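## Task

Open the drawer of the cooler COLD and lift out its rear cooling block, the one farther from the handle. Set it on deck slot D2 lying flat and seated within the slot's locators. Its 4 loose tubes must each finish back in the bore it began in. Push the drawer fully shut; COLD's lamp stays on until it is. The front block must remain flat in its spot with every tube in its bore. Plate P1 must still be sitting on D1 exactly as it is now. Nothing may count on the robot to stay in place at the end. Open the gripper and move the arm away afterwards.

## Robot and tools

Robot: one six-joint arm with a parallel gripper. Everywhere, joints are listed as waist, shoulder, elbow, forearm roll, wrist pitch, wrist roll. Stated joint ranges (rad): waist -3.491 to 3.491, shoulder -3.140 to 3.140, elbow -1.187 to 4.328, forearm roll -3.316 to 3.316, wrist pitch -3.140 to 3.140, wrist roll -3.927 to 3.927; the true stops may differ by up to 0.010 rad.

Scene frame: origin on the table surface under the arm base, +z up, +y to the left when facing along +x. The base may sit slightly tilted. COLD is a loose cooler; it has to stay within about a finger's width of its start, upright and barely rotated. D1 is the slot beside COLD, D2 the next one out. Occasionally a held part gets tugged or a loose item gets nudged.

Gripper: fingers extend along the hand's +z and close along its y. end_effector_position is the spot between the closed pads; closed fingertips reach about 33 mm past it, open ones about 9 mm. Closing pushes the tips roughly 24 mm farther from the arm, so keep that clearance above surfaces.

execute_actions(actions): actions is a list of actions; each action is a table of 0 to 15 rows, one row per 1/30 s step, and a short table repeats its final row to fill 15 steps. An empty list only reports the state. Each row is 9 numbers in [-1, 1]: six joint values, then gripper position, force_limit, speed. Joint values are offsets from the angles the joints had when that action began (not from the previous row; for a call's first action, from the last reported angles). Scale: 1.0 equals 1.983 rad for waist and shoulder, 2.38 rad for elbow, 2.975 rad for the three wrist joints. Gripper values are absolute settings: position +1 fully open (140 mm), pads touch near -0.8, -1 closes until blocked; force_limit -1/0/+1 gives roughly 14/60/107 N; speed -1/0/+1 gives roughly 30/140/250 mm/s. An action asking any joint more than 0.010 rad beyond its range end is refused; if the first action fails that, or any action is malformed, the whole call does nothing. A joint pushed past its real stop halts there, and the result may say "joint sent to its limit".

move(target, speed, blocking): target is one 9-number row like above; its six joint values are offsets from the Joint positions in the latest result showing them (not from where the arm is when the move begins). Gripper numbers are applied at once. speed (0.01 to 2 rad/s, default 0.5) caps the joint with the longest travel; all joints finish together, path duration 0.5 to 10 s, so the hand traces a curve and does not avoid obstacles. blocking=false returns after 0.5 s while motion continues; use wait(0) to check, and wait or stop before sending new rows or moves. The result adds a move: line giving the outcome (done, off_target, moving, held, fault), limits=held or none, and the joint farthest from target.

wait(seconds): 0 to 10, holds the last command and lets a running move continue. stop(): brakes a running move; fingers keep moving. zoom_image(camera, region): camera "cam_wrist", region [x0, y0, x1, y1] in pixels from the top-left, at most 504 by 504. finished_scene(scene): ends the current scene by its number; irreversible. Replying with no tool call ends everything.

Motion limits: target speed caps 2.62 (waist, shoulder), 3.14 (elbow), 3.93 (wrist joints) rad/s with 0.5 s to accelerate. Each step the command is kept within 0.805 rad (waist, shoulder), 0.966 (elbow), 1.21 (wrist joints) of the measured angle, and scaled back if it would put the hand over 70 mm from its measured spot, so big motions need several actions; finish leftover motion with a new command.

Results: end_effector_position (m) and end_effector_quat_wxyz in the scene frame, less accurate at long reach; Joint positions, Joint velocities, Joint targets (rad, rad/s, joint order); position_measured in counts (3 open, 230 pads together, nonlinear); object_status 0 moving, 1 blocked while opening, 2 blocked while closing (a grip), 3 reached setpoint or pads met. To grip, command -1 and confirm 2. To squeeze harder while at 2, raise force_limit and change position slightly (-1 to -0.98 or back). Flange force is the outside force on the hand including held weight, noisy, "no reading" when unavailable. "joint command not followed" means the clearance check altered targets; mounts count as arm. MOTOR HOT warns before an over-temperature brake.

Camera: cam_wrist, 504x504 fisheye, K=[[383.904, 0, 254.269], [0, 382.369, 253.708], [0, 0, 1]], D=[0.2, 0, 0, 0], theta_max_deg=48.248, initial T_world_to_cam=[[-0.996084, 0.0783698, 0.0409306, 0.833321], [0.087857, 0.929258, 0.358832, -0.388952], [-0.0099135, 0.361023, -0.932504, 0.339047], [0, 0, 0, 1]], pos_world=[0.867591, 0.173727, 0.421623]; small per-scene errors possible.

Hazards: a joint torque hitting its load limit (139 N m for the first three, 34.8 for the wrist joints, held weight included) or an outside force of 150 N stops the arm 10 s and drops the rest of the call. The arm is stiff: aiming even slightly past a firm contact can fault it; approach slowly. The arm holds its last command while you write. Avoid dropping the block or spilling tubes, slamming the drawer, shoving COLD, disturbing P1 or the front block, and anything leaving the table.

Each tool is called as a command line: name --argument value for each argument, lists and objects as JSON in quotes; but a table of rows of numbers goes row by row, as --pt "numbers of a row", without its own name.

## Session

execute_actions --actions '[]'

Scene clock: 0.00 s.
end_effector_position=(+0.8663, +0.2497, +0.2527) position_measured=3 object_status=3 end_effector_quat_wxyz=(-0.026, +0.729, -0.682, -0.044)
Joint names: [waist, shoulder, elbow, forearm roll, wrist pitch, wrist roll]
Joint positions: [ 0.158  0.354  1.042 -0.291 -1.571 -0.244]
Joint velocities: [-0.     0.001  0.001  0.     0.     0.   ]
Flange force (N, the push that the arm receives, along the gripper's own x y z axes): no reading
Joint targets: [0.158 0.354 1.042 -0.291 -1.571 -0.244]

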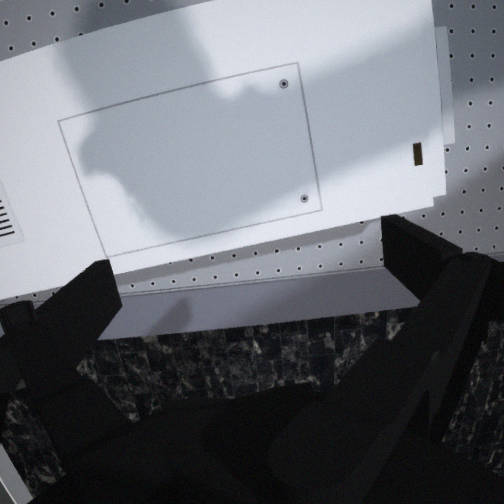

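move --target '[-0.12,-0.2,0,0,-0.1,0,1,0,0]' --speed 1

Scene clock: 4.30 s.
end_effector_position=(+0.7753, +0.1649, +0.5695) position_measured=3 object_status=3 end_effector_quat_wxyz=(-0.036, +0.706, -0.705, +0.063)
Joint names: [waist, shoulder, elbow, forearm roll, wrist pitch, wrist roll]
Joint positions: [-0.08  -0.042  1.042 -0.291 -1.869 -0.244]
Joint velocities: [-0.001 -0.001  0.    -0.001 -0.001 -0.   ]
Flange force (N, the push that the arm receives, along the gripper's own x y z axes): no reading
Joint targets: [-0.080 -0.042 1.042 -0.291 -1.869 -0.244]
move: done; limits=none; farthest joint: the shoulder, 0.001 radians from its target (0.397 radians at the start)
camera_calibration (this result's frames):
cam_wrist: T_world_to_cam=[[-0.979858, 0.14308, -0.139307, 0.815734], [0.105164, 0.962747, 0.249114, -0.372247], [0.169761, 0.229446, -0.958403, 0.561312], [0, 0, 0, 1]] pos_world=[0.743162, 0.112874, 0.744333]

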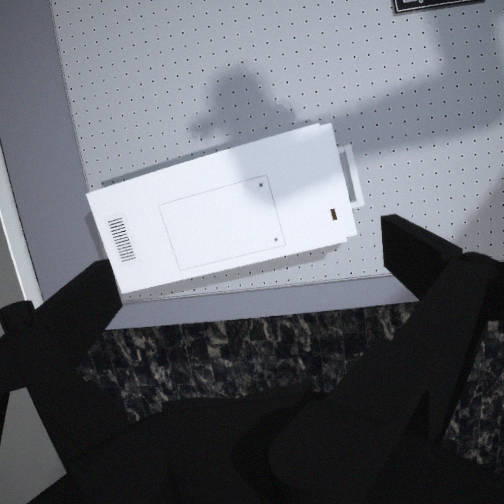

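move --target '[-0.15,-0.05,-0.04,0,-0.02,0,1,0,0]' --speed 1

Scene clock: 5.63 s.
end_effector_position=(+0.7113, +0.0568, +0.6414) position_measured=3 object_status=3 end_effector_quat_wxyz=(-0.017, -0.618, +0.773, -0.142)
Joint names: [waist, shoulder, elbow, forearm roll, wrist pitch, wrist roll]
Joint positions: [-0.377 -0.141  0.946 -0.291 -1.928 -0.244]
Joint velocities: [-0.001 -0.001 -0.     0.001 -0.    -0.   ]
Flange force (N, the push that the arm receives, along the gripper's own x y z axes): no reading
Joint targets: [-0.377 -0.141 0.946 -0.291 -1.928 -0.244]
move: done; limits=none; farthest joint: the waist, 0.000 radians from its target (0.298 radians at the start)
camera_calibration (this result's frames):
cam_wrist: T_world_to_cam=[[-0.915423, 0.335379, -0.222535, 0.775202], [0.322625, 0.941995, 0.092514, -0.332443], [0.240654, 0.0128942, -0.970525, 0.635515], [0, 0, 0, 1]] pos_world=[0.663952, 0.0449783, 0.820049]

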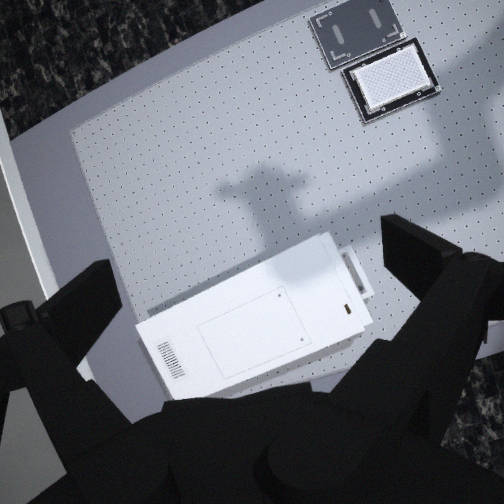

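zoom_image --camera "cam_wrist" --region '[290,0,450,130]'

zoom_image --camera "cam_wrist" --region '[290,220,410,340]'

Region (290, 0, 450, 130) of cam_wrist's 504x504 image, scaled by 3.150, with more detail than that image has; it fills the top 410 rows of this view, and the rest is white.

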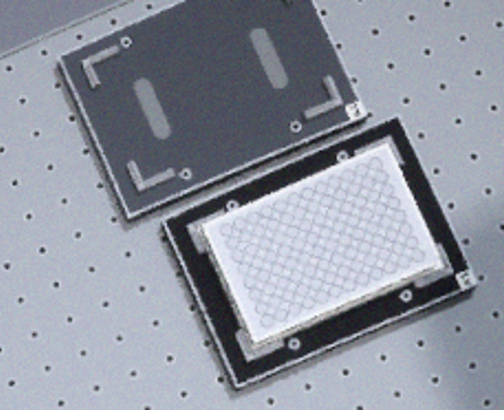

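Region (290, 220, 410, 340) of cam_wrist's 504x504 image, scaled by 4.200, with more detail than that image has.

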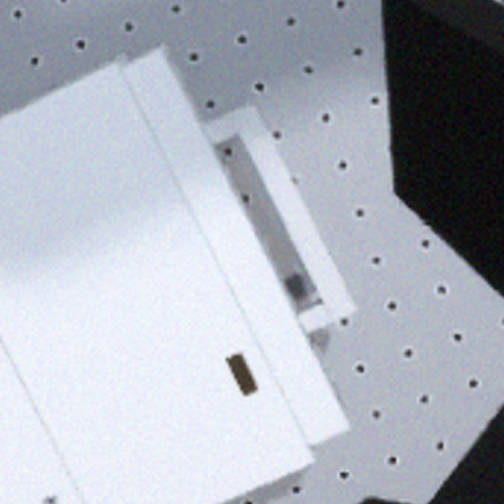

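move --target '[0.29,0.0,-0.39,0.042,0.316,0.031,-0.2,-0.5,0]' --speed 1

Scene clock: 12.20 s.
end_effector_position=(+0.7026, +0.1505, +0.1922) position_measured=154 object_status=3 end_effector_quat_wxyz=(-0.020, +0.743, -0.668, +0.025)
Joint names: [waist, shoulder, elbow, forearm roll, wrist pitch, wrist roll]
Joint positions: [ 0.198 -0.141  0.018 -0.166 -0.988 -0.152]
Joint velocities: [ 0.     0.    -0.002  0.001  0.001 -0.001]
Flange force (N, the push that the arm receives, along the gripper's own x y z axes): [-1.1 5.7 -3.2]
Joint targets: [0.198 -0.141 0.018 -0.166 -0.988 -0.152]
move: done; limits=none; farthest joint: the elbow, 0.001 radians from its target (0.929 radians at the start)
camera_calibration (this result's frames):
cam_wrist: T_world_to_cam=[[-0.997403, 0.0412431, -0.0590484, 0.706213], [0.0240484, 0.963469, 0.266739, -0.203243], [0.0678924, 0.264626, -0.961958, 0.282359], [0, 0, 0, 1]] pos_world=[0.690096, 0.091972, 0.367532]

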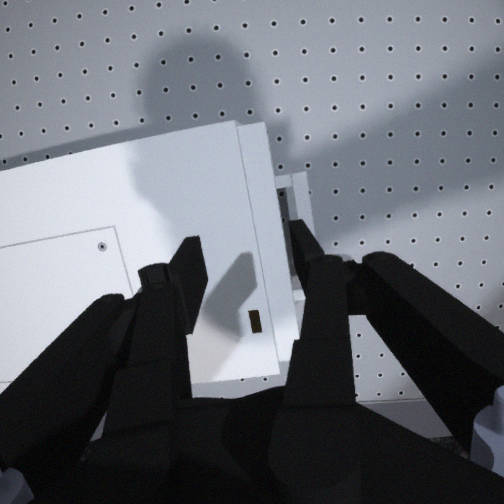

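move --target '[0.0288,0.0308,-0.0313,0.0017,0.0282,-0.0037,-0.5,-0.5,0]'

zoom_image --camera "cam_wrist" --region '[150,120,350,320]'

Scene clock: 16.87 s.
end_effector_position=(+0.6682, +0.1602, +0.1248) position_measured=192 object_status=3 end_effector_quat_wxyz=(-0.001, +0.749, -0.662, +0.000)
Joint names: [waist, shoulder, elbow, forearm roll, wrist pitch, wrist roll]
Joint positions: [ 0.255 -0.08  -0.056 -0.161 -0.904 -0.163]
Joint velocities: [ 0.001  0.001 -0.002  0.     0.001 -0.   ]
Flange force (N, the push that the arm receives, along the gripper's own x y z axes): [-1.5 7.7 -4.2]
Joint targets: [0.255 -0.080 -0.056 -0.161 -0.904 -0.163]
move: done; limits=none; farthest joint: the waist, 0.000 radians from its target (0.057 radians at the start)
camera_calibration (this result's frames):
cam_wrist: T_world_to_cam=[[-0.999687, 0.024809, 0.00321993, 0.663957], [0.0247641, 0.963095, 0.268021, -0.194397], [0.00354824, 0.268017, -0.963408, 0.259861], [0, 0, 0, 1]] pos_world=[0.667641, 0.101103, 0.300317]

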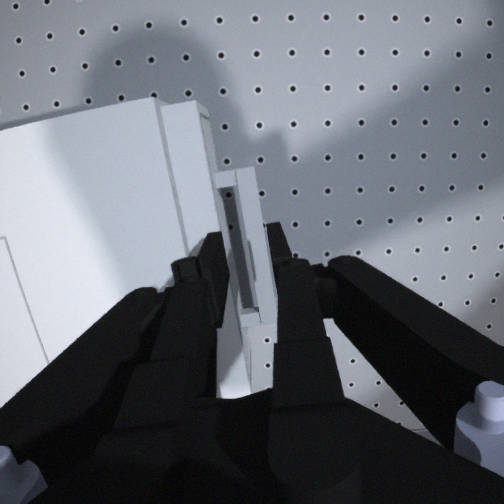

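Region (150, 120, 350, 320) of cam_wrist's 504x504 image, scaled by 2.520, with more detail than that image has.

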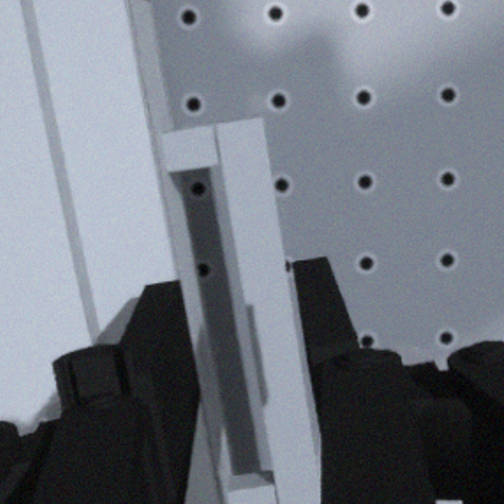

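move --target '[0.0048,0.0029,-0.0104,0.0012,0.0106,-0.002,-0.58,-0.5,0]'

zoom_image --camera "cam_wrist" --region '[150,120,350,320]'

Scene clock: 19.90 s.
end_effector_position=(+0.6621, +0.1602, +0.1129) position_measured=202 object_status=3 end_effector_quat_wxyz=(-0.001, +0.749, -0.662, +0.000)
Joint names: [waist, shoulder, elbow, forearm roll, wrist pitch, wrist roll]
Joint positions: [ 0.264 -0.074 -0.081 -0.158 -0.873 -0.169]
Joint velocities: [ 0.     0.001  0.     0.     0.001 -0.   ]
Flange force (N, the push that the arm receives, along the gripper's own x y z axes): [1.0 0.7 -3.7]
Joint targets: [0.264 -0.074 -0.081 -0.158 -0.873 -0.169]
move: done; limits=none; farthest joint: the waist, 0.000 radians from its target (0.010 radians at the start)
camera_calibration (this result's frames):
cam_wrist: T_world_to_cam=[[-0.999681, 0.025021, 0.00334148, 0.657825], [0.0250005, 0.963053, 0.26815, -0.191229], [0.00349137, 0.268149, -0.963371, 0.248452], [0, 0, 0, 1]] pos_world=[0.661529, 0.101082, 0.288432]

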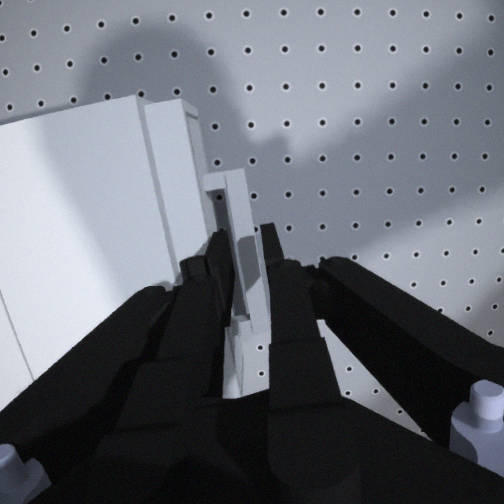

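Region (150, 120, 350, 320) of cam_wrist's 504x504 image, scaled by 2.520, with more detail than that image has.

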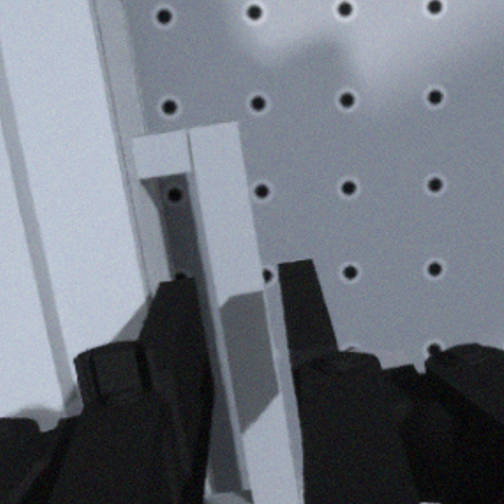

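move --target '[0.0035,0.0168,-0.0035,0,0.0141,0,-0.58,-0.5,0]' --speed 0.1

move --target '[0.0013,0.0061,-0.0013,0,0.0051,0,-0.58,-0.5,0]' --speed 0.03

zoom_image --camera "cam_wrist" --region '[150,120,350,320]'

Scene clock: 21.47 s.
end_effector_position=(+0.6611, +0.1601, +0.0912) position_measured=202 object_status=3 end_effector_quat_wxyz=(-0.001, +0.749, -0.662, +0.000)
Joint names: [waist, shoulder, elbow, forearm roll, wrist pitch, wrist roll]
Joint positions: [ 0.271 -0.041 -0.089 -0.158 -0.831 -0.169]
Joint velocities: [ 0.     0.001 -0.001  0.     0.001  0.   ]
Flange force (N, the push that the arm receives, along the gripper's own x y z axes): [0.9 5.0 -5.9]
Joint targets: [0.271 -0.041 -0.089 -0.158 -0.831 -0.169]
move: done; limits=none; farthest joint: the waist, 0.000 radians from its target (0.006 radians at the start)
camera_calibration (this result's frames):
cam_wrist: T_world_to_cam=[[-0.99969, 0.0246527, 0.00358784, 0.656986], [0.0247119, 0.963069, 0.268119, -0.185099], [0.00315453, 0.268124, -0.963379, 0.227813], [0, 0, 0, 1]] pos_world=[0.660637, 0.100984, 0.266742]

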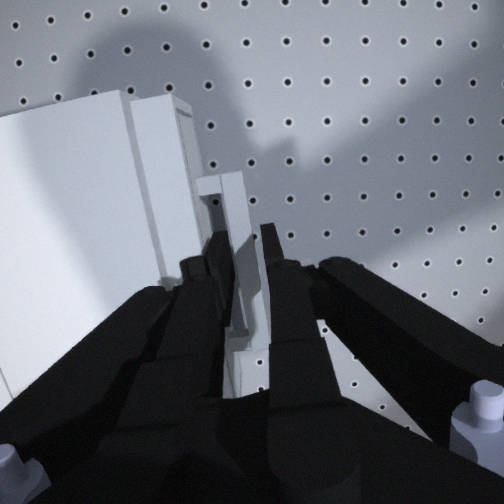

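Scene clock: 22.23 s.
end_effector_position=(+0.6605, +0.1600, +0.0833) position_measured=202 object_status=3 end_effector_quat_wxyz=(-0.000, +0.749, -0.662, +0.000)
Joint names: [waist, shoulder, elbow, forearm roll, wrist pitch, wrist roll]
Joint positions: [ 0.274 -0.029 -0.092 -0.158 -0.816 -0.169]
Joint velocities: [-0.     0.001  0.     0.     0.001 -0.   ]
Flange force (N, the push that the arm receives, along the gripper's own x y z axes): [1.7 1.6 -4.9]
Joint targets: [0.274 -0.029 -0.092 -0.158 -0.816 -0.169]
move: done; limits=none; farthest joint: the waist, 0.000 radians from its target (0.002 radians at the start)
camera_calibration (this result's frames):
cam_wrist: T_world_to_cam=[[-0.999694, 0.0244409, 0.00379916, 0.656418], [0.0245647, 0.963091, 0.268054, -0.182809], [0.00289254, 0.268066, -0.963396, 0.22047], [0, 0, 0, 1]] pos_world=[0.66007, 0.100918, 0.258908]

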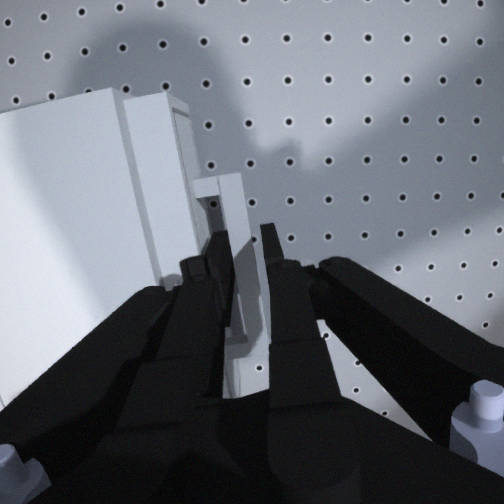

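Region (150, 120, 350, 320) of cam_wrist's 504x504 image, scaled by 2.520, with more detail than that image has.

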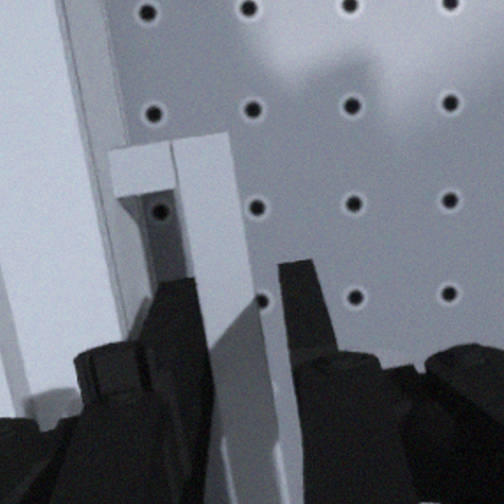

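move --target '[0.0004,0.0074,0.0014,-0.0004,0.0035,0.0006,-0.58,-0.5,0]' --speed 0.03

zoom_image --camera "cam_wrist" --region '[150,150,350,350]'

Scene clock: 23.40 s.
end_effector_position=(+0.6614, +0.1600, +0.0761) position_measured=202 object_status=3 end_effector_quat_wxyz=(-0.000, +0.749, -0.662, -0.000)
Joint names: [waist, shoulder, elbow, forearm roll, wrist pitch, wrist roll]
Joint positions: [ 0.275 -0.015 -0.089 -0.159 -0.806 -0.167]
Joint velocities: [ 0.     0.     0.002 -0.     0.001  0.   ]
Flange force (N, the push that the arm receives, along the gripper's own x y z axes): [0.0 2.6 -5.2]
Joint targets: [0.275 -0.014 -0.089 -0.159 -0.806 -0.167]
move: done; limits=none; farthest joint: the waist, 0.000 radians from its target (0.001 radians at the start)
camera_calibration (this result's frames):
cam_wrist: T_world_to_cam=[[-0.999697, 0.0241608, 0.00469144, 0.657318], [0.0245344, 0.963136, 0.267895, -0.180817], [0.00195408, 0.267929, -0.963437, 0.214157], [0, 0, 0, 1]] pos_world=[0.661136, 0.100891, 0.251683]

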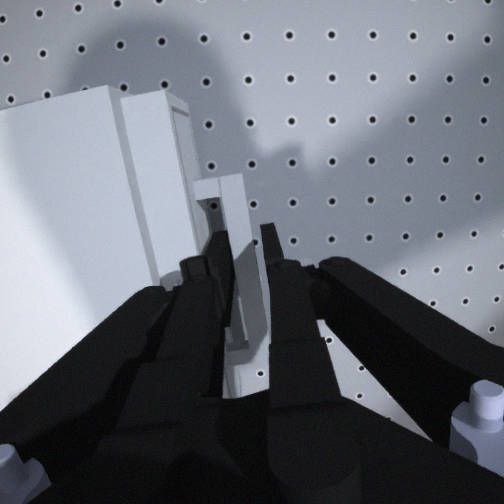

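Region (150, 150, 350, 350) of cam_wrist's 504x504 image, scaled by 2.520, with more detail than that image has.

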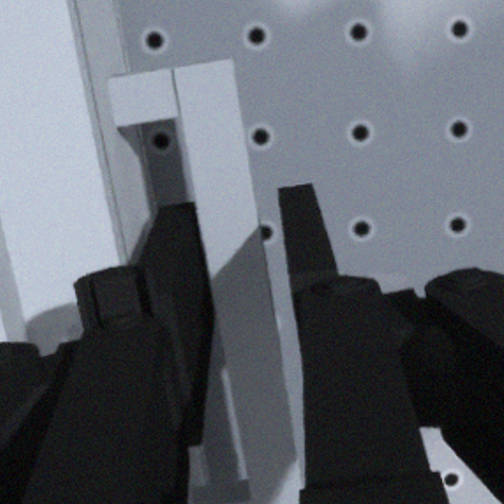

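move --target '[0,0,0,0,0,0,-1,-0.6,-1]'

Scene clock: 24.53 s.
end_effector_position=(+0.6614, +0.1600, +0.0761) position_measured=214 object_status=2 end_effector_quat_wxyz=(-0.000, +0.749, -0.662, -0.000)
Joint names: [waist, shoulder, elbow, forearm roll, wrist pitch, wrist roll]
Joint positions: [ 0.275 -0.014 -0.089 -0.159 -0.806 -0.167]
Joint velocities: [ 0.    -0.     0.     0.001  0.     0.   ]
Flange force (N, the push that the arm receives, along the gripper's own x y z axes): [-0.1 -2.6 -15.1]
Joint targets: [0.275 -0.015 -0.089 -0.159 -0.806 -0.167]
move: done; limits=none; farthest joint: the shoulder, 0.001 radians from its target (0.001 radians at the start)
camera_calibration (this result's frames):
cam_wrist: T_world_to_cam=[[-0.999697, 0.0241688, 0.00474221, 0.657304], [0.0245557, 0.963136, 0.267892, -0.180818], [0.00190724, 0.267927, -0.963437, 0.214142], [0, 0, 0, 1]] pos_world=[0.661136, 0.100891, 0.251635]

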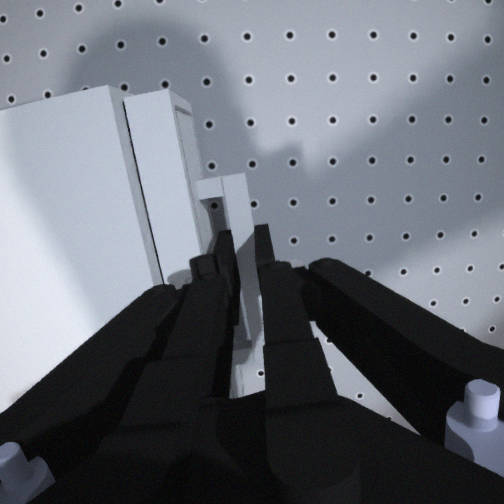

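move --target '[0,0,0,0,0,0,-0.6,-0.6,-1]'

move --target '[0.0275,-0.0662,-0.0966,0.0124,0.036,-0.0202,-0.6,-0.6,-1]' --speed 0.08

Scene clock: 28.43 s.
end_effector_position=(+0.6614, +0.1600, +0.0761) position_measured=205 object_status=3 end_effector_quat_wxyz=(-0.000, +0.749, -0.662, -0.000)
Joint names: [waist, shoulder, elbow, forearm roll, wrist pitch, wrist roll]
Joint positions: [ 0.275 -0.015 -0.089 -0.159 -0.806 -0.167]
Joint velocities: [ 0.     0.     0.003  0.     0.    -0.   ]
Flange force (N, the push that the arm receives, along the gripper's own x y z axes): [1.0 1.1 -5.4]
Joint targets: [0.275 -0.014 -0.089 -0.159 -0.806 -0.167]
move: done; limits=none; farthest joint: the shoulder, 0.001 radians from its target (0.001 radians at the start)
camera_calibration (this result's frames):
cam_wrist: T_world_to_cam=[[-0.999697, 0.0241753, 0.00469238, 0.657309], [0.0245485, 0.96313, 0.267913, -0.18083], [0.00195749, 0.267947, -0.963432, 0.214144], [0, 0, 0, 1]] pos_world=[0.661129, 0.100893, 0.251676]

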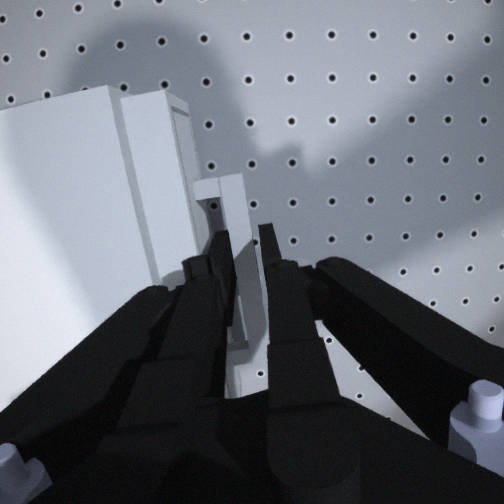

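Scene clock: 31.63 s.
end_effector_position=(+0.5923, +0.1514, +0.0765) position_measured=205 object_status=3 end_effector_quat_wxyz=(-0.001, +0.749, -0.662, +0.001)
Joint names: [waist, shoulder, elbow, forearm roll, wrist pitch, wrist roll]
Joint positions: [ 0.329 -0.146 -0.319 -0.122 -0.699 -0.227]
Joint velocities: [-0.    -0.001 -0.001  0.     0.    -0.   ]
Flange force (N, the push that the arm receives, along the gripper's own x y z axes): [0.2 -1.5 -4.1]
Joint targets: [0.329 -0.146 -0.319 -0.122 -0.699 -0.227]
move: done; limits=none; farthest joint: the shoulder, 0.001 radians from its target (0.132 radians at the start)
camera_calibration (this result's frames):
cam_wrist: T_world_to_cam=[[-0.999677, 0.0252673, 0.00270205, 0.588391], [0.0250675, 0.963122, 0.267896, -0.171282], [0.00416663, 0.267878, -0.963444, 0.215661], [0, 0, 0, 1]] pos_world=[0.591596, 0.0923275, 0.252073]

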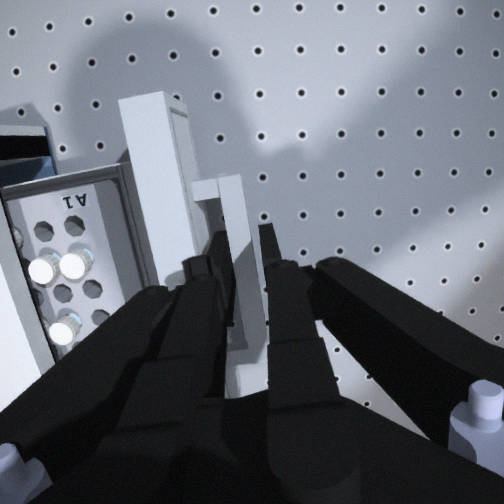

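move --target '[0.0378,-0.0668,-0.0951,0.0232,0.0336,-0.0363,-0.6,-0.6,-1]' --speed 0.12

move --target '[0.0373,-0.052,-0.071,0.031,0.022,-0.0458,-0.6,-0.6,-1]' --speed 0.08

Scene clock: 35.63 s.
end_effector_position=(+0.5225, +0.1428, +0.0764) position_measured=205 object_status=3 end_effector_quat_wxyz=(-0.001, +0.749, -0.663, +0.001)
Joint names: [waist, shoulder, elbow, forearm roll, wrist pitch, wrist roll]
Joint positions: [ 0.404 -0.278 -0.545 -0.053 -0.599 -0.335]
Joint velocities: [ 0.    -0.001 -0.003  0.002  0.001 -0.   ]
Flange force (N, the push that the arm receives, along the gripper's own x y z axes): [4.7 -3.6 -3.5]
Joint targets: [0.404 -0.278 -0.545 -0.053 -0.599 -0.335]
move: done; limits=none; farthest joint: the waist, 0.000 radians from its target (0.075 radians at the start)
camera_calibration (this result's frames):
cam_wrist: T_world_to_cam=[[-0.999652, 0.0262218, 0.0027268, 0.518673], [0.0259934, 0.963079, 0.267959, -0.161705], [0.00440025, 0.267937, -0.963426, 0.217996], [0, 0, 0, 1]] pos_world=[0.521736, 0.0837253, 0.251939]

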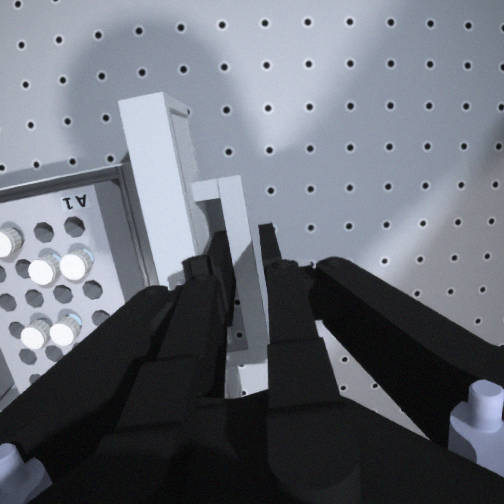

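Scene clock: 38.07 s.
end_effector_position=(+0.4726, +0.1367, +0.0768) position_measured=205 object_status=3 end_effector_quat_wxyz=(-0.000, +0.748, -0.664, +0.001)
Joint names: [waist, shoulder, elbow, forearm roll, wrist pitch, wrist roll]
Joint positions: [ 0.478 -0.381 -0.714  0.039 -0.533 -0.471]
Joint velocities: [ 0.    -0.001 -0.001  0.     0.    -0.001]
Flange force (N, the push that the arm receives, along the gripper's own x y z axes): no reading
Joint targets: [0.478 -0.381 -0.714 0.039 -0.533 -0.471]
move: done; limits=none; farthest joint: the waist, 0.000 radians from its target (0.074 radians at the start)
camera_calibration (this result's frames):
cam_wrist: T_world_to_cam=[[-0.999587, 0.0286045, 0.00262166, 0.468668], [0.0282712, 0.963562, 0.265989, -0.155604], [0.00508235, 0.265953, -0.963973, 0.220225], [0, 0, 0, 1]] pos_world=[0.471755, 0.0779581, 0.252451]

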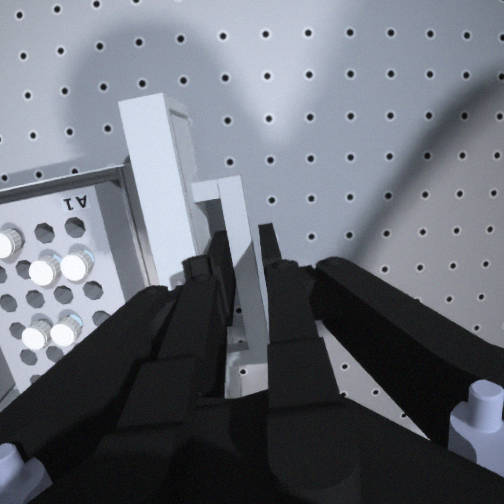

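move --target '[0.002,-0.09,0.004,0,-0.063,0.004,-0.6,-0.6,-1]' --speed 0.2

move --target '[-0.127,0.172,0.281,-0.067,-0.118,0.0995,1,-0.6,0]'

Scene clock: 40.30 s.
end_effector_position=(+0.4686, +0.1324, +0.1415) position_measured=205 object_status=3 end_effector_quat_wxyz=(+0.000, +0.752, -0.660, +0.003)
Joint names: [waist, shoulder, elbow, forearm roll, wrist pitch, wrist roll]
Joint positions: [ 0.482 -0.56  -0.704  0.039 -0.721 -0.459]
Joint velocities: [ 0.001 -0.001 -0.001  0.001 -0.001 -0.   ]
Flange force (N, the push that the arm receives, along the gripper's own x y z axes): no reading
Joint targets: [0.482 -0.560 -0.704 0.039 -0.721 -0.459]
move: done; limits=none; farthest joint: the waist, 0.000 radians from its target (0.004 radians at the start)
camera_calibration (this result's frames):
cam_wrist: T_world_to_cam=[[-0.999838, 0.0179841, 0.000218799, 0.466471], [0.0174058, 0.964482, 0.263575, -0.163285], [0.00452914, 0.263537, -0.964639, 0.284509], [0, 0, 0, 1]] pos_world=[0.467949, 0.0741174, 0.317384]

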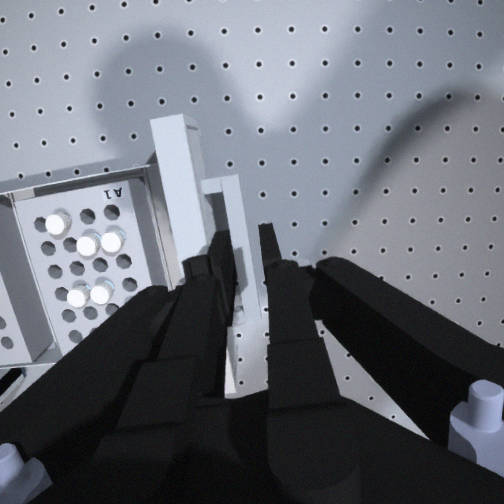

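Scene clock: 42.17 s.
end_effector_position=(+0.6559, +0.1574, +0.2116) position_measured=3 object_status=3 end_effector_quat_wxyz=(+0.003, +0.750, -0.661, -0.000)
Joint names: [waist, shoulder, elbow, forearm roll, wrist pitch, wrist roll]
Joint positions: [ 0.23  -0.219 -0.036 -0.16  -1.072 -0.163]
Joint velocities: [-0.001  0.001 -0.001 -0.    -0.     0.   ]
Flange force (N, the push that the arm receives, along the gripper's own x y z axes): [0.4 4.5 -3.6]
Joint targets: [0.230 -0.219 -0.036 -0.160 -1.072 -0.163]
move: done; limits=none; farthest joint: the waist, 0.000 radians from its target (0.252 radians at the start)
camera_calibration (this result's frames):
cam_wrist: T_world_to_cam=[[-0.999715, 0.0223362, 0.00846793, 0.650785], [0.0237792, 0.964267, 0.263863, -0.213327], [-0.00227167, 0.263989, -0.964523, 0.349059], [0, 0, 0, 1]] pos_world=[0.656465, 0.0990201, 0.387453]

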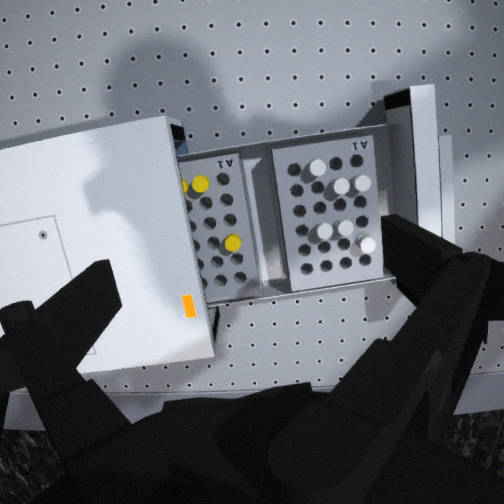

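move --target '[0.127,-0.172,-0.2807,0.0669,0.118,-0.0995,-0.6,-0.6,0.5]' --speed 0.6

move --target '[-0.001,0.045,-0.001,0,0.0315,-0.002,-0.6,-0.6,0]' --speed 0.15

Scene clock: 45.50 s.
end_effector_position=(+0.4690, +0.1327, +0.1417) position_measured=205 object_status=3 end_effector_quat_wxyz=(-0.000, +0.751, -0.660, +0.003)
Joint names: [waist, shoulder, elbow, forearm roll, wrist pitch, wrist roll]
Joint positions: [ 0.482 -0.56  -0.704  0.039 -0.721 -0.459]
Joint velocities: [ 0.    -0.001 -0.002  0.     0.001 -0.001]
Flange force (N, the push that the arm receives, along the gripper's own x y z axes): no reading
Joint targets: [0.482 -0.560 -0.704 0.039 -0.721 -0.459]
move: done; limits=none; farthest joint: the elbow, 0.001 radians from its target (0.669 radians at the start)
camera_calibration (this result's frames):
cam_wrist: T_world_to_cam=[[-0.999834, 0.0182202, -0.000275811, 0.466858], [0.0175004, 0.964334, 0.26411, -0.163727], [0.00507813, 0.264062, -0.964492, 0.284257], [0, 0, 0, 1]] pos_world=[0.468202, 0.0743195, 0.317535]

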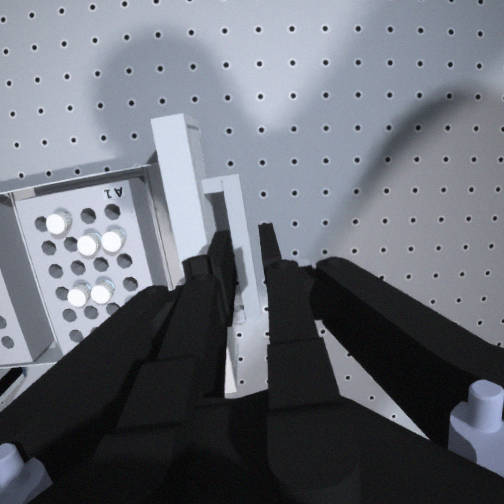

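Scene clock: 46.50 s.
end_effector_position=(+0.4737, +0.1365, +0.1100) position_measured=205 object_status=3 end_effector_quat_wxyz=(-0.001, +0.750, -0.662, +0.003)
Joint names: [waist, shoulder, elbow, forearm roll, wrist pitch, wrist roll]
Joint positions: [ 0.48  -0.471 -0.706  0.039 -0.627 -0.465]
Joint velocities: [-0.     0.002 -0.002 -0.     0.001 -0.   ]
Flange force (N, the push that the arm receives, along the gripper's own x y z axes): no reading
Joint targets: [0.480 -0.470 -0.706 0.039 -0.627 -0.465]
move: done; limits=none; farthest joint: the waist, 0.000 radians from its target (0.002 radians at the start)
camera_calibration (this result's frames):
cam_wrist: T_world_to_cam=[[-0.999726, 0.0233981, -0.00116781, 0.470858], [0.022241, 0.963588, 0.266464, -0.161521], [0.00736004, 0.266365, -0.963844, 0.251177], [0, 0, 0, 1]] pos_world=[0.472472, 0.0777172, 0.285685]

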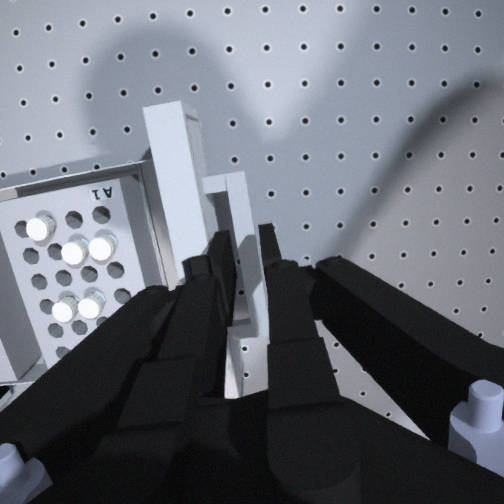

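move --target '[-0.001,0.0454,-0.0034,0,0.0316,-0.002,-0.6,-0.6,0]' --speed 0.06

Scene clock: 66.53 s.
end_effector_position=(+0.4723, +0.1366, +0.0765) position_measured=205 object_status=3 end_effector_quat_wxyz=(+0.000, +0.748, -0.664, +0.001)
Joint names: [waist, shoulder, elbow, forearm roll, wrist pitch, wrist roll]
Joint positions: [ 0.478 -0.381 -0.714  0.039 -0.533 -0.471]
Joint velocities: [-0.     0.002 -0.001  0.     0.001 -0.   ]
Flange force (N, the push that the arm receives, along the gripper's own x y z axes): no reading
Joint targets: [0.478 -0.380 -0.714 0.039 -0.533 -0.471]
move: done; limits=none; farthest joint: the waist, 0.000 radians from its target (0.002 radians at the start)
camera_calibration (this result's frames):
cam_wrist: T_world_to_cam=[[-0.999581, 0.0287648, 0.00326327, 0.468293], [0.0285976, 0.963629, 0.26571, -0.155522], [0.00449852, 0.265692, -0.964047, 0.220284], [0, 0, 0, 1]] pos_world=[0.471553, 0.0778677, 0.25216]

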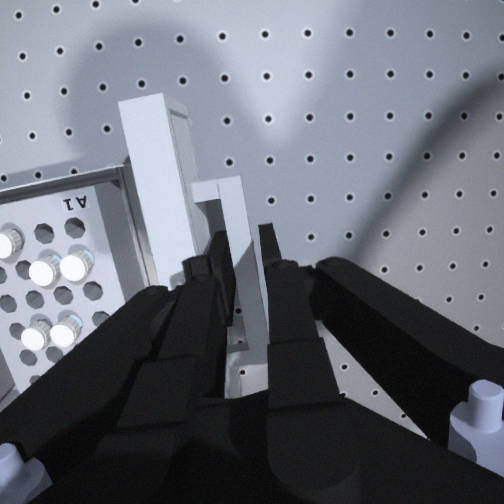

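move --target '[0.0492,-0.0632,-0.0814,0.0477,0.0195,-0.0679,-0.6,-0.6,0]' --speed 0.06

Scene clock: 70.70 s.
end_effector_position=(+0.4176, +0.1295, +0.0765) position_measured=205 object_status=3 end_effector_quat_wxyz=(+0.000, +0.748, -0.664, +0.001)
Joint names: [waist, shoulder, elbow, forearm roll, wrist pitch, wrist roll]
Joint positions: [ 0.576 -0.506 -0.908  0.181 -0.475 -0.673]
Joint velocities: [ 0.001 -0.001 -0.     0.     0.    -0.001]
Flange force (N, the push that the arm receives, along the gripper's own x y z axes): no reading
Joint targets: [0.576 -0.506 -0.908 0.181 -0.475 -0.673]
move: done; limits=none; farthest joint: the waist, 0.000 radians from its target (0.097 radians at the start)
camera_calibration (this result's frames):
cam_wrist: T_world_to_cam=[[-0.999585, 0.0285528, 0.00375817, 0.413778], [0.0285236, 0.963554, 0.265989, -0.147136], [0.00397353, 0.265986, -0.963969, 0.22266], [0, 0, 0, 1]] pos_world=[0.416918, 0.0707348, 0.252218]

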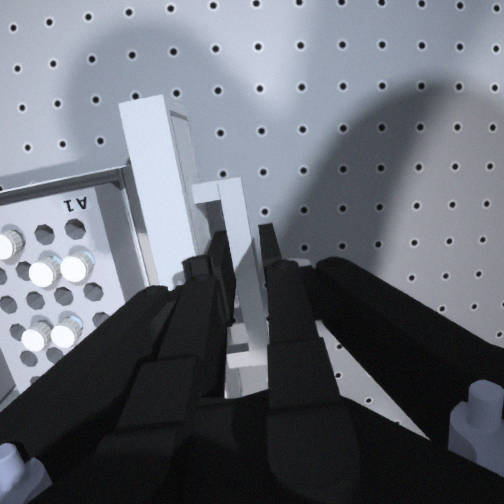

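move --target '[0.006,-0.0514,0.0044,-0.0076,-0.038,0.0064,-0.6,-0.6,0]' --speed 0.1

move --target '[0.004,-0.065,0.014,-0.006,-0.051,0.005,-0.6,-0.6,0]' --speed 0.25

Scene clock: 73.93 s.
end_effector_position=(+0.4156, +0.1282, +0.1064) position_measured=205 object_status=3 end_effector_quat_wxyz=(+0.000, +0.748, -0.664, -0.000)
Joint names: [waist, shoulder, elbow, forearm roll, wrist pitch, wrist roll]
Joint positions: [ 0.588 -0.608 -0.897  0.158 -0.588 -0.654]
Joint velocities: [ 0.    -0.001 -0.002  0.    -0.001 -0.   ]
Flange force (N, the push that the arm receives, along the gripper's own x y z axes): no reading
Joint targets: [0.588 -0.608 -0.897 0.158 -0.588 -0.654]
move: done; limits=none; farthest joint: the waist, 0.000 radians from its target (0.012 radians at the start)
camera_calibration (this result's frames):
cam_wrist: T_world_to_cam=[[-0.999547, 0.0295073, 0.0058724, 0.411323], [0.0300028, 0.96311, 0.267431, -0.154536], [0.00223541, 0.267486, -0.963559, 0.252322], [0, 0, 0, 1]] pos_world=[0.41521, 0.069206, 0.282039]

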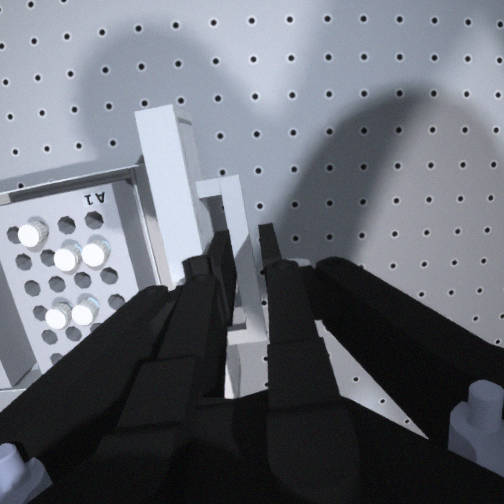

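Scene clock: 74.97 s.
end_effector_position=(+0.4200, +0.1269, +0.1511) position_measured=205 object_status=3 end_effector_quat_wxyz=(-0.004, +0.745, -0.667, +0.001)
Joint names: [waist, shoulder, elbow, forearm roll, wrist pitch, wrist roll]
Joint positions: [ 0.595 -0.737 -0.864  0.14  -0.74  -0.639]
Joint velocities: [ 0.    -0.002  0.001  0.    -0.001  0.   ]
Flange force (N, the push that the arm receives, along the gripper's own x y z axes): no reading
Joint targets: [0.595 -0.737 -0.864 0.140 -0.740 -0.639]
move: done; limits=none; farthest joint: the waist, 0.000 radians from its target (0.008 radians at the start)
camera_calibration (this result's frames):
cam_wrist: T_world_to_cam=[[-0.999293, 0.0374706, -0.00312988, 0.415805], [0.0352047, 0.961599, 0.272192, -0.168073], [0.0132089, 0.27189, -0.962238, 0.290287], [0, 0, 0, 1]] pos_world=[0.417593, 0.0671117, 0.326375]

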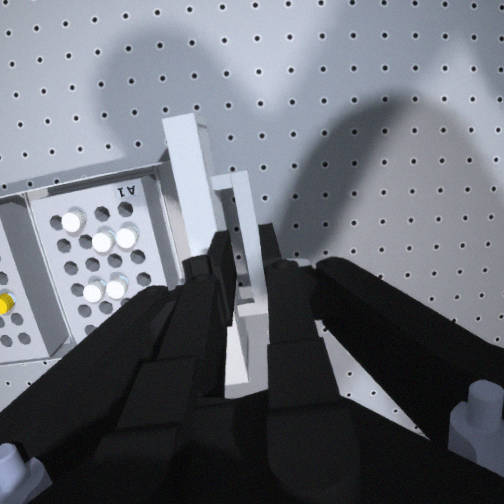

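move --target '[-0.1694,0.23,0.3055,-0.0945,-0.0968,0.150,1,-0.6,0]' --speed 0.6

zoom_image --camera "cam_wrist" --region '[100,100,360,360]'

Scene clock: 77.20 s.
end_effector_position=(+0.6271, +0.1547, +0.2069) position_measured=3 object_status=3 end_effector_quat_wxyz=(+0.003, +0.749, -0.662, +0.001)
Joint names: [waist, shoulder, elbow, forearm roll, wrist pitch, wrist roll]
Joint positions: [ 0.26  -0.28  -0.137 -0.141 -1.028 -0.193]
Joint velocities: [-0.001  0.002  0.    -0.001 -0.     0.001]
Flange force (N, the push that the arm receives, along the gripper's own x y z axes): [1.1 -1.2 -4.5]
Joint targets: [0.260 -0.280 -0.137 -0.141 -1.028 -0.193]
move: done; limits=none; farthest joint: the waist, 0.001 radians from its target (0.336 radians at the start)
camera_calibration (this result's frames):
cam_wrist: T_world_to_cam=[[-0.999658, 0.0250936, 0.00739584, 0.621823], [0.0261552, 0.96449, 0.262822, -0.210086], [-0.000538076, 0.262925, -0.964816, 0.344236], [0, 0, 0, 1]] pos_world=[0.62729, 0.0965139, 0.382741]

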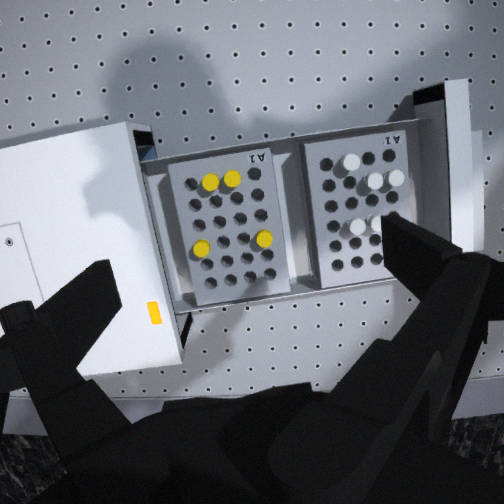

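Region (100, 100, 360, 360) of cam_wrist's 504x504 image, scaled by 1.938, with more detail than that image has.

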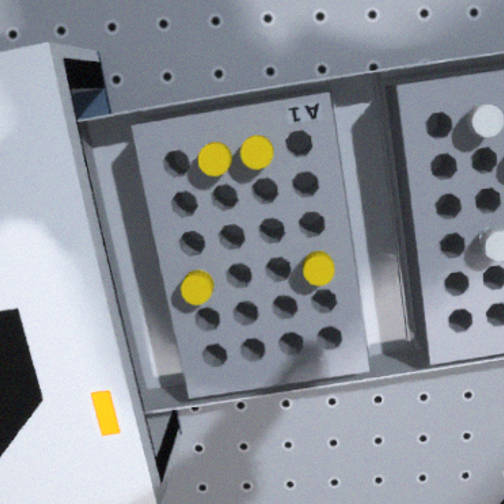

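move --target '[0.0222,0.0918,-0.0088,0.0037,0.0718,-0.0054,0.5,-0.3,0]' --speed 0.25

Scene clock: 80.50 s.
end_effector_position=(+0.6408, +0.1653, +0.1002) position_measured=66 object_status=3 end_effector_quat_wxyz=(-0.001, +0.750, -0.661, +0.001)
Joint names: [waist, shoulder, elbow, forearm roll, wrist pitch, wrist roll]
Joint positions: [ 0.304 -0.099 -0.158 -0.13  -0.814 -0.209]
Joint velocities: [ 0.     0.001  0.001  0.001  0.001 -0.   ]
Flange force (N, the push that the arm receives, along the gripper's own x y z axes): [1.6 1.0 -4.3]
Joint targets: [0.304 -0.098 -0.158 -0.130 -0.814 -0.209]
move: done; limits=none; farthest joint: the shoulder, 0.001 radians from its target (0.182 radians at the start)
camera_calibration (this result's frames):
cam_wrist: T_world_to_cam=[[-0.999741, 0.022652, 0.0021117, 0.637026], [0.0223919, 0.963336, 0.267362, -0.190523], [0.00402201, 0.26734, -0.963594, 0.234744], [0, 0, 0, 1]] pos_world=[0.640183, 0.106351, 0.275791]

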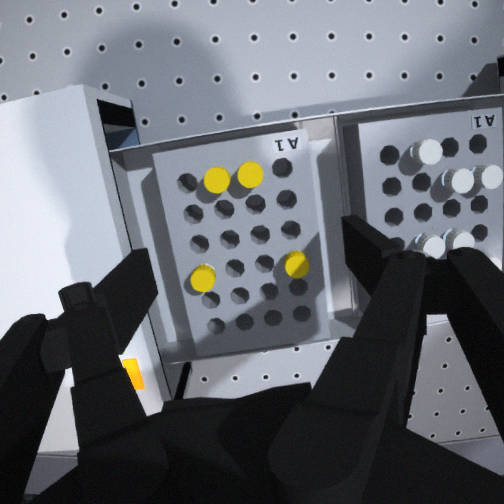

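move --target '[0.0032,0.0208,-0.0026,0,0.0172,0,0.42,-0.3,0]' --speed 0.05

Scene clock: 83.03 s.
end_effector_position=(+0.6413, +0.1656, +0.0758) position_measured=76 object_status=3 end_effector_quat_wxyz=(-0.002, +0.750, -0.661, +0.002)
Joint names: [waist, shoulder, elbow, forearm roll, wrist pitch, wrist roll]
Joint positions: [ 0.31  -0.057 -0.164 -0.13  -0.763 -0.209]
Joint velocities: [ 0.    -0.     0.     0.     0.001 -0.   ]
Flange force (N, the push that the arm receives, along the gripper's own x y z axes): [0.2 3.5 -5.4]
Joint targets: [0.310 -0.057 -0.164 -0.130 -0.763 -0.209]
move: done; limits=none; farthest joint: the waist, 0.000 radians from its target (0.007 radians at the start)
camera_calibration (this result's frames):
cam_wrist: T_world_to_cam=[[-0.999753, 0.0221823, -0.00109824, 0.637933], [0.021075, 0.963125, 0.268228, -0.183467], [0.00700766, 0.268139, -0.963355, 0.209125], [0, 0, 0, 1]] pos_world=[0.640177, 0.106476, 0.251373]

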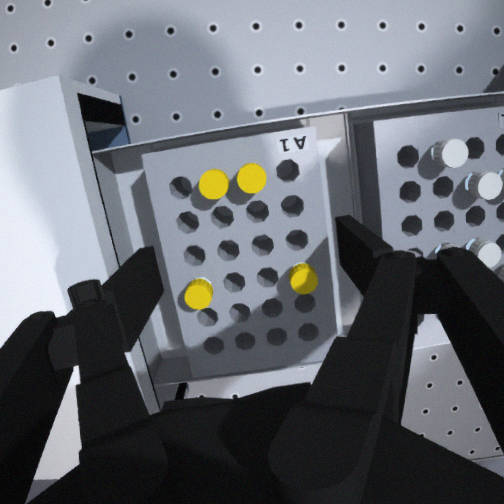

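move --target '[0.0017,0.0096,-0.0022,0,0.0088,0,0.39,-0.3,-1]' --speed 0.02

Scene clock: 85.73 s.
end_effector_position=(+0.6406, +0.1655, +0.0640) position_measured=80 object_status=3 end_effector_quat_wxyz=(-0.003, +0.750, -0.661, +0.002)
Joint names: [waist, shoulder, elbow, forearm roll, wrist pitch, wrist roll]
Joint positions: [ 0.313 -0.038 -0.169 -0.13  -0.737 -0.209]
Joint velocities: [ 0.     0.001 -0.    -0.     0.002  0.   ]
Flange force (N, the push that the arm receives, along the gripper's own x y z axes): [1.1 7.8 -16.7]
Joint targets: [0.313 -0.038 -0.169 -0.130 -0.737 -0.209]
move: done; limits=none; farthest joint: the shoulder, 0.001 radians from its target (0.019 radians at the start)
camera_calibration (this result's frames):
cam_wrist: T_world_to_cam=[[-0.999759, 0.0217649, -0.0028153, 0.637371], [0.0202083, 0.963011, 0.268703, -0.179613], [0.00855948, 0.268582, -0.963219, 0.196716], [0, 0, 0, 1]] pos_world=[0.639163, 0.106263, 0.239537]

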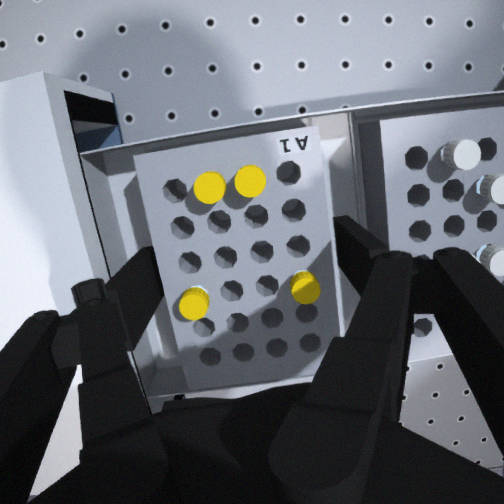

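zoom_image --camera "cam_wrist" --region '[40,200,220,380]'

zoom_image --camera "cam_wrist" --region '[280,170,460,350]'

Region (40, 200, 220, 380) of cam_wrist's 504x504 image, scaled by 2.800, with more detail than that image has.

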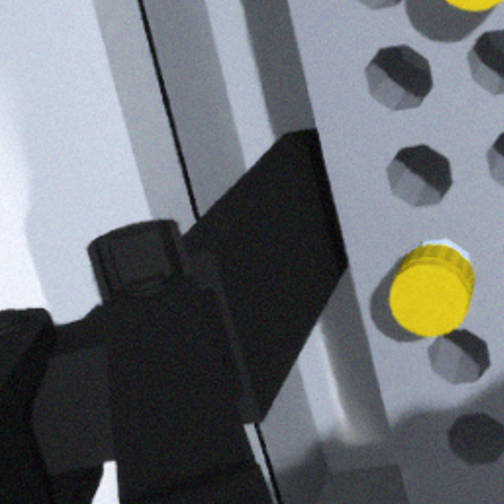

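Region (280, 170, 460, 350) of cam_wrist's 504x504 image, scaled by 2.800, with more detail than that image has.

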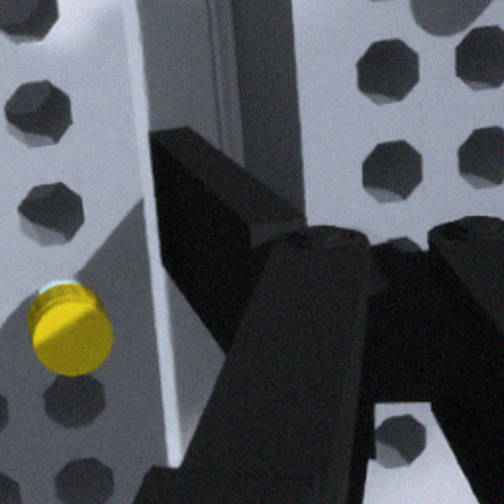

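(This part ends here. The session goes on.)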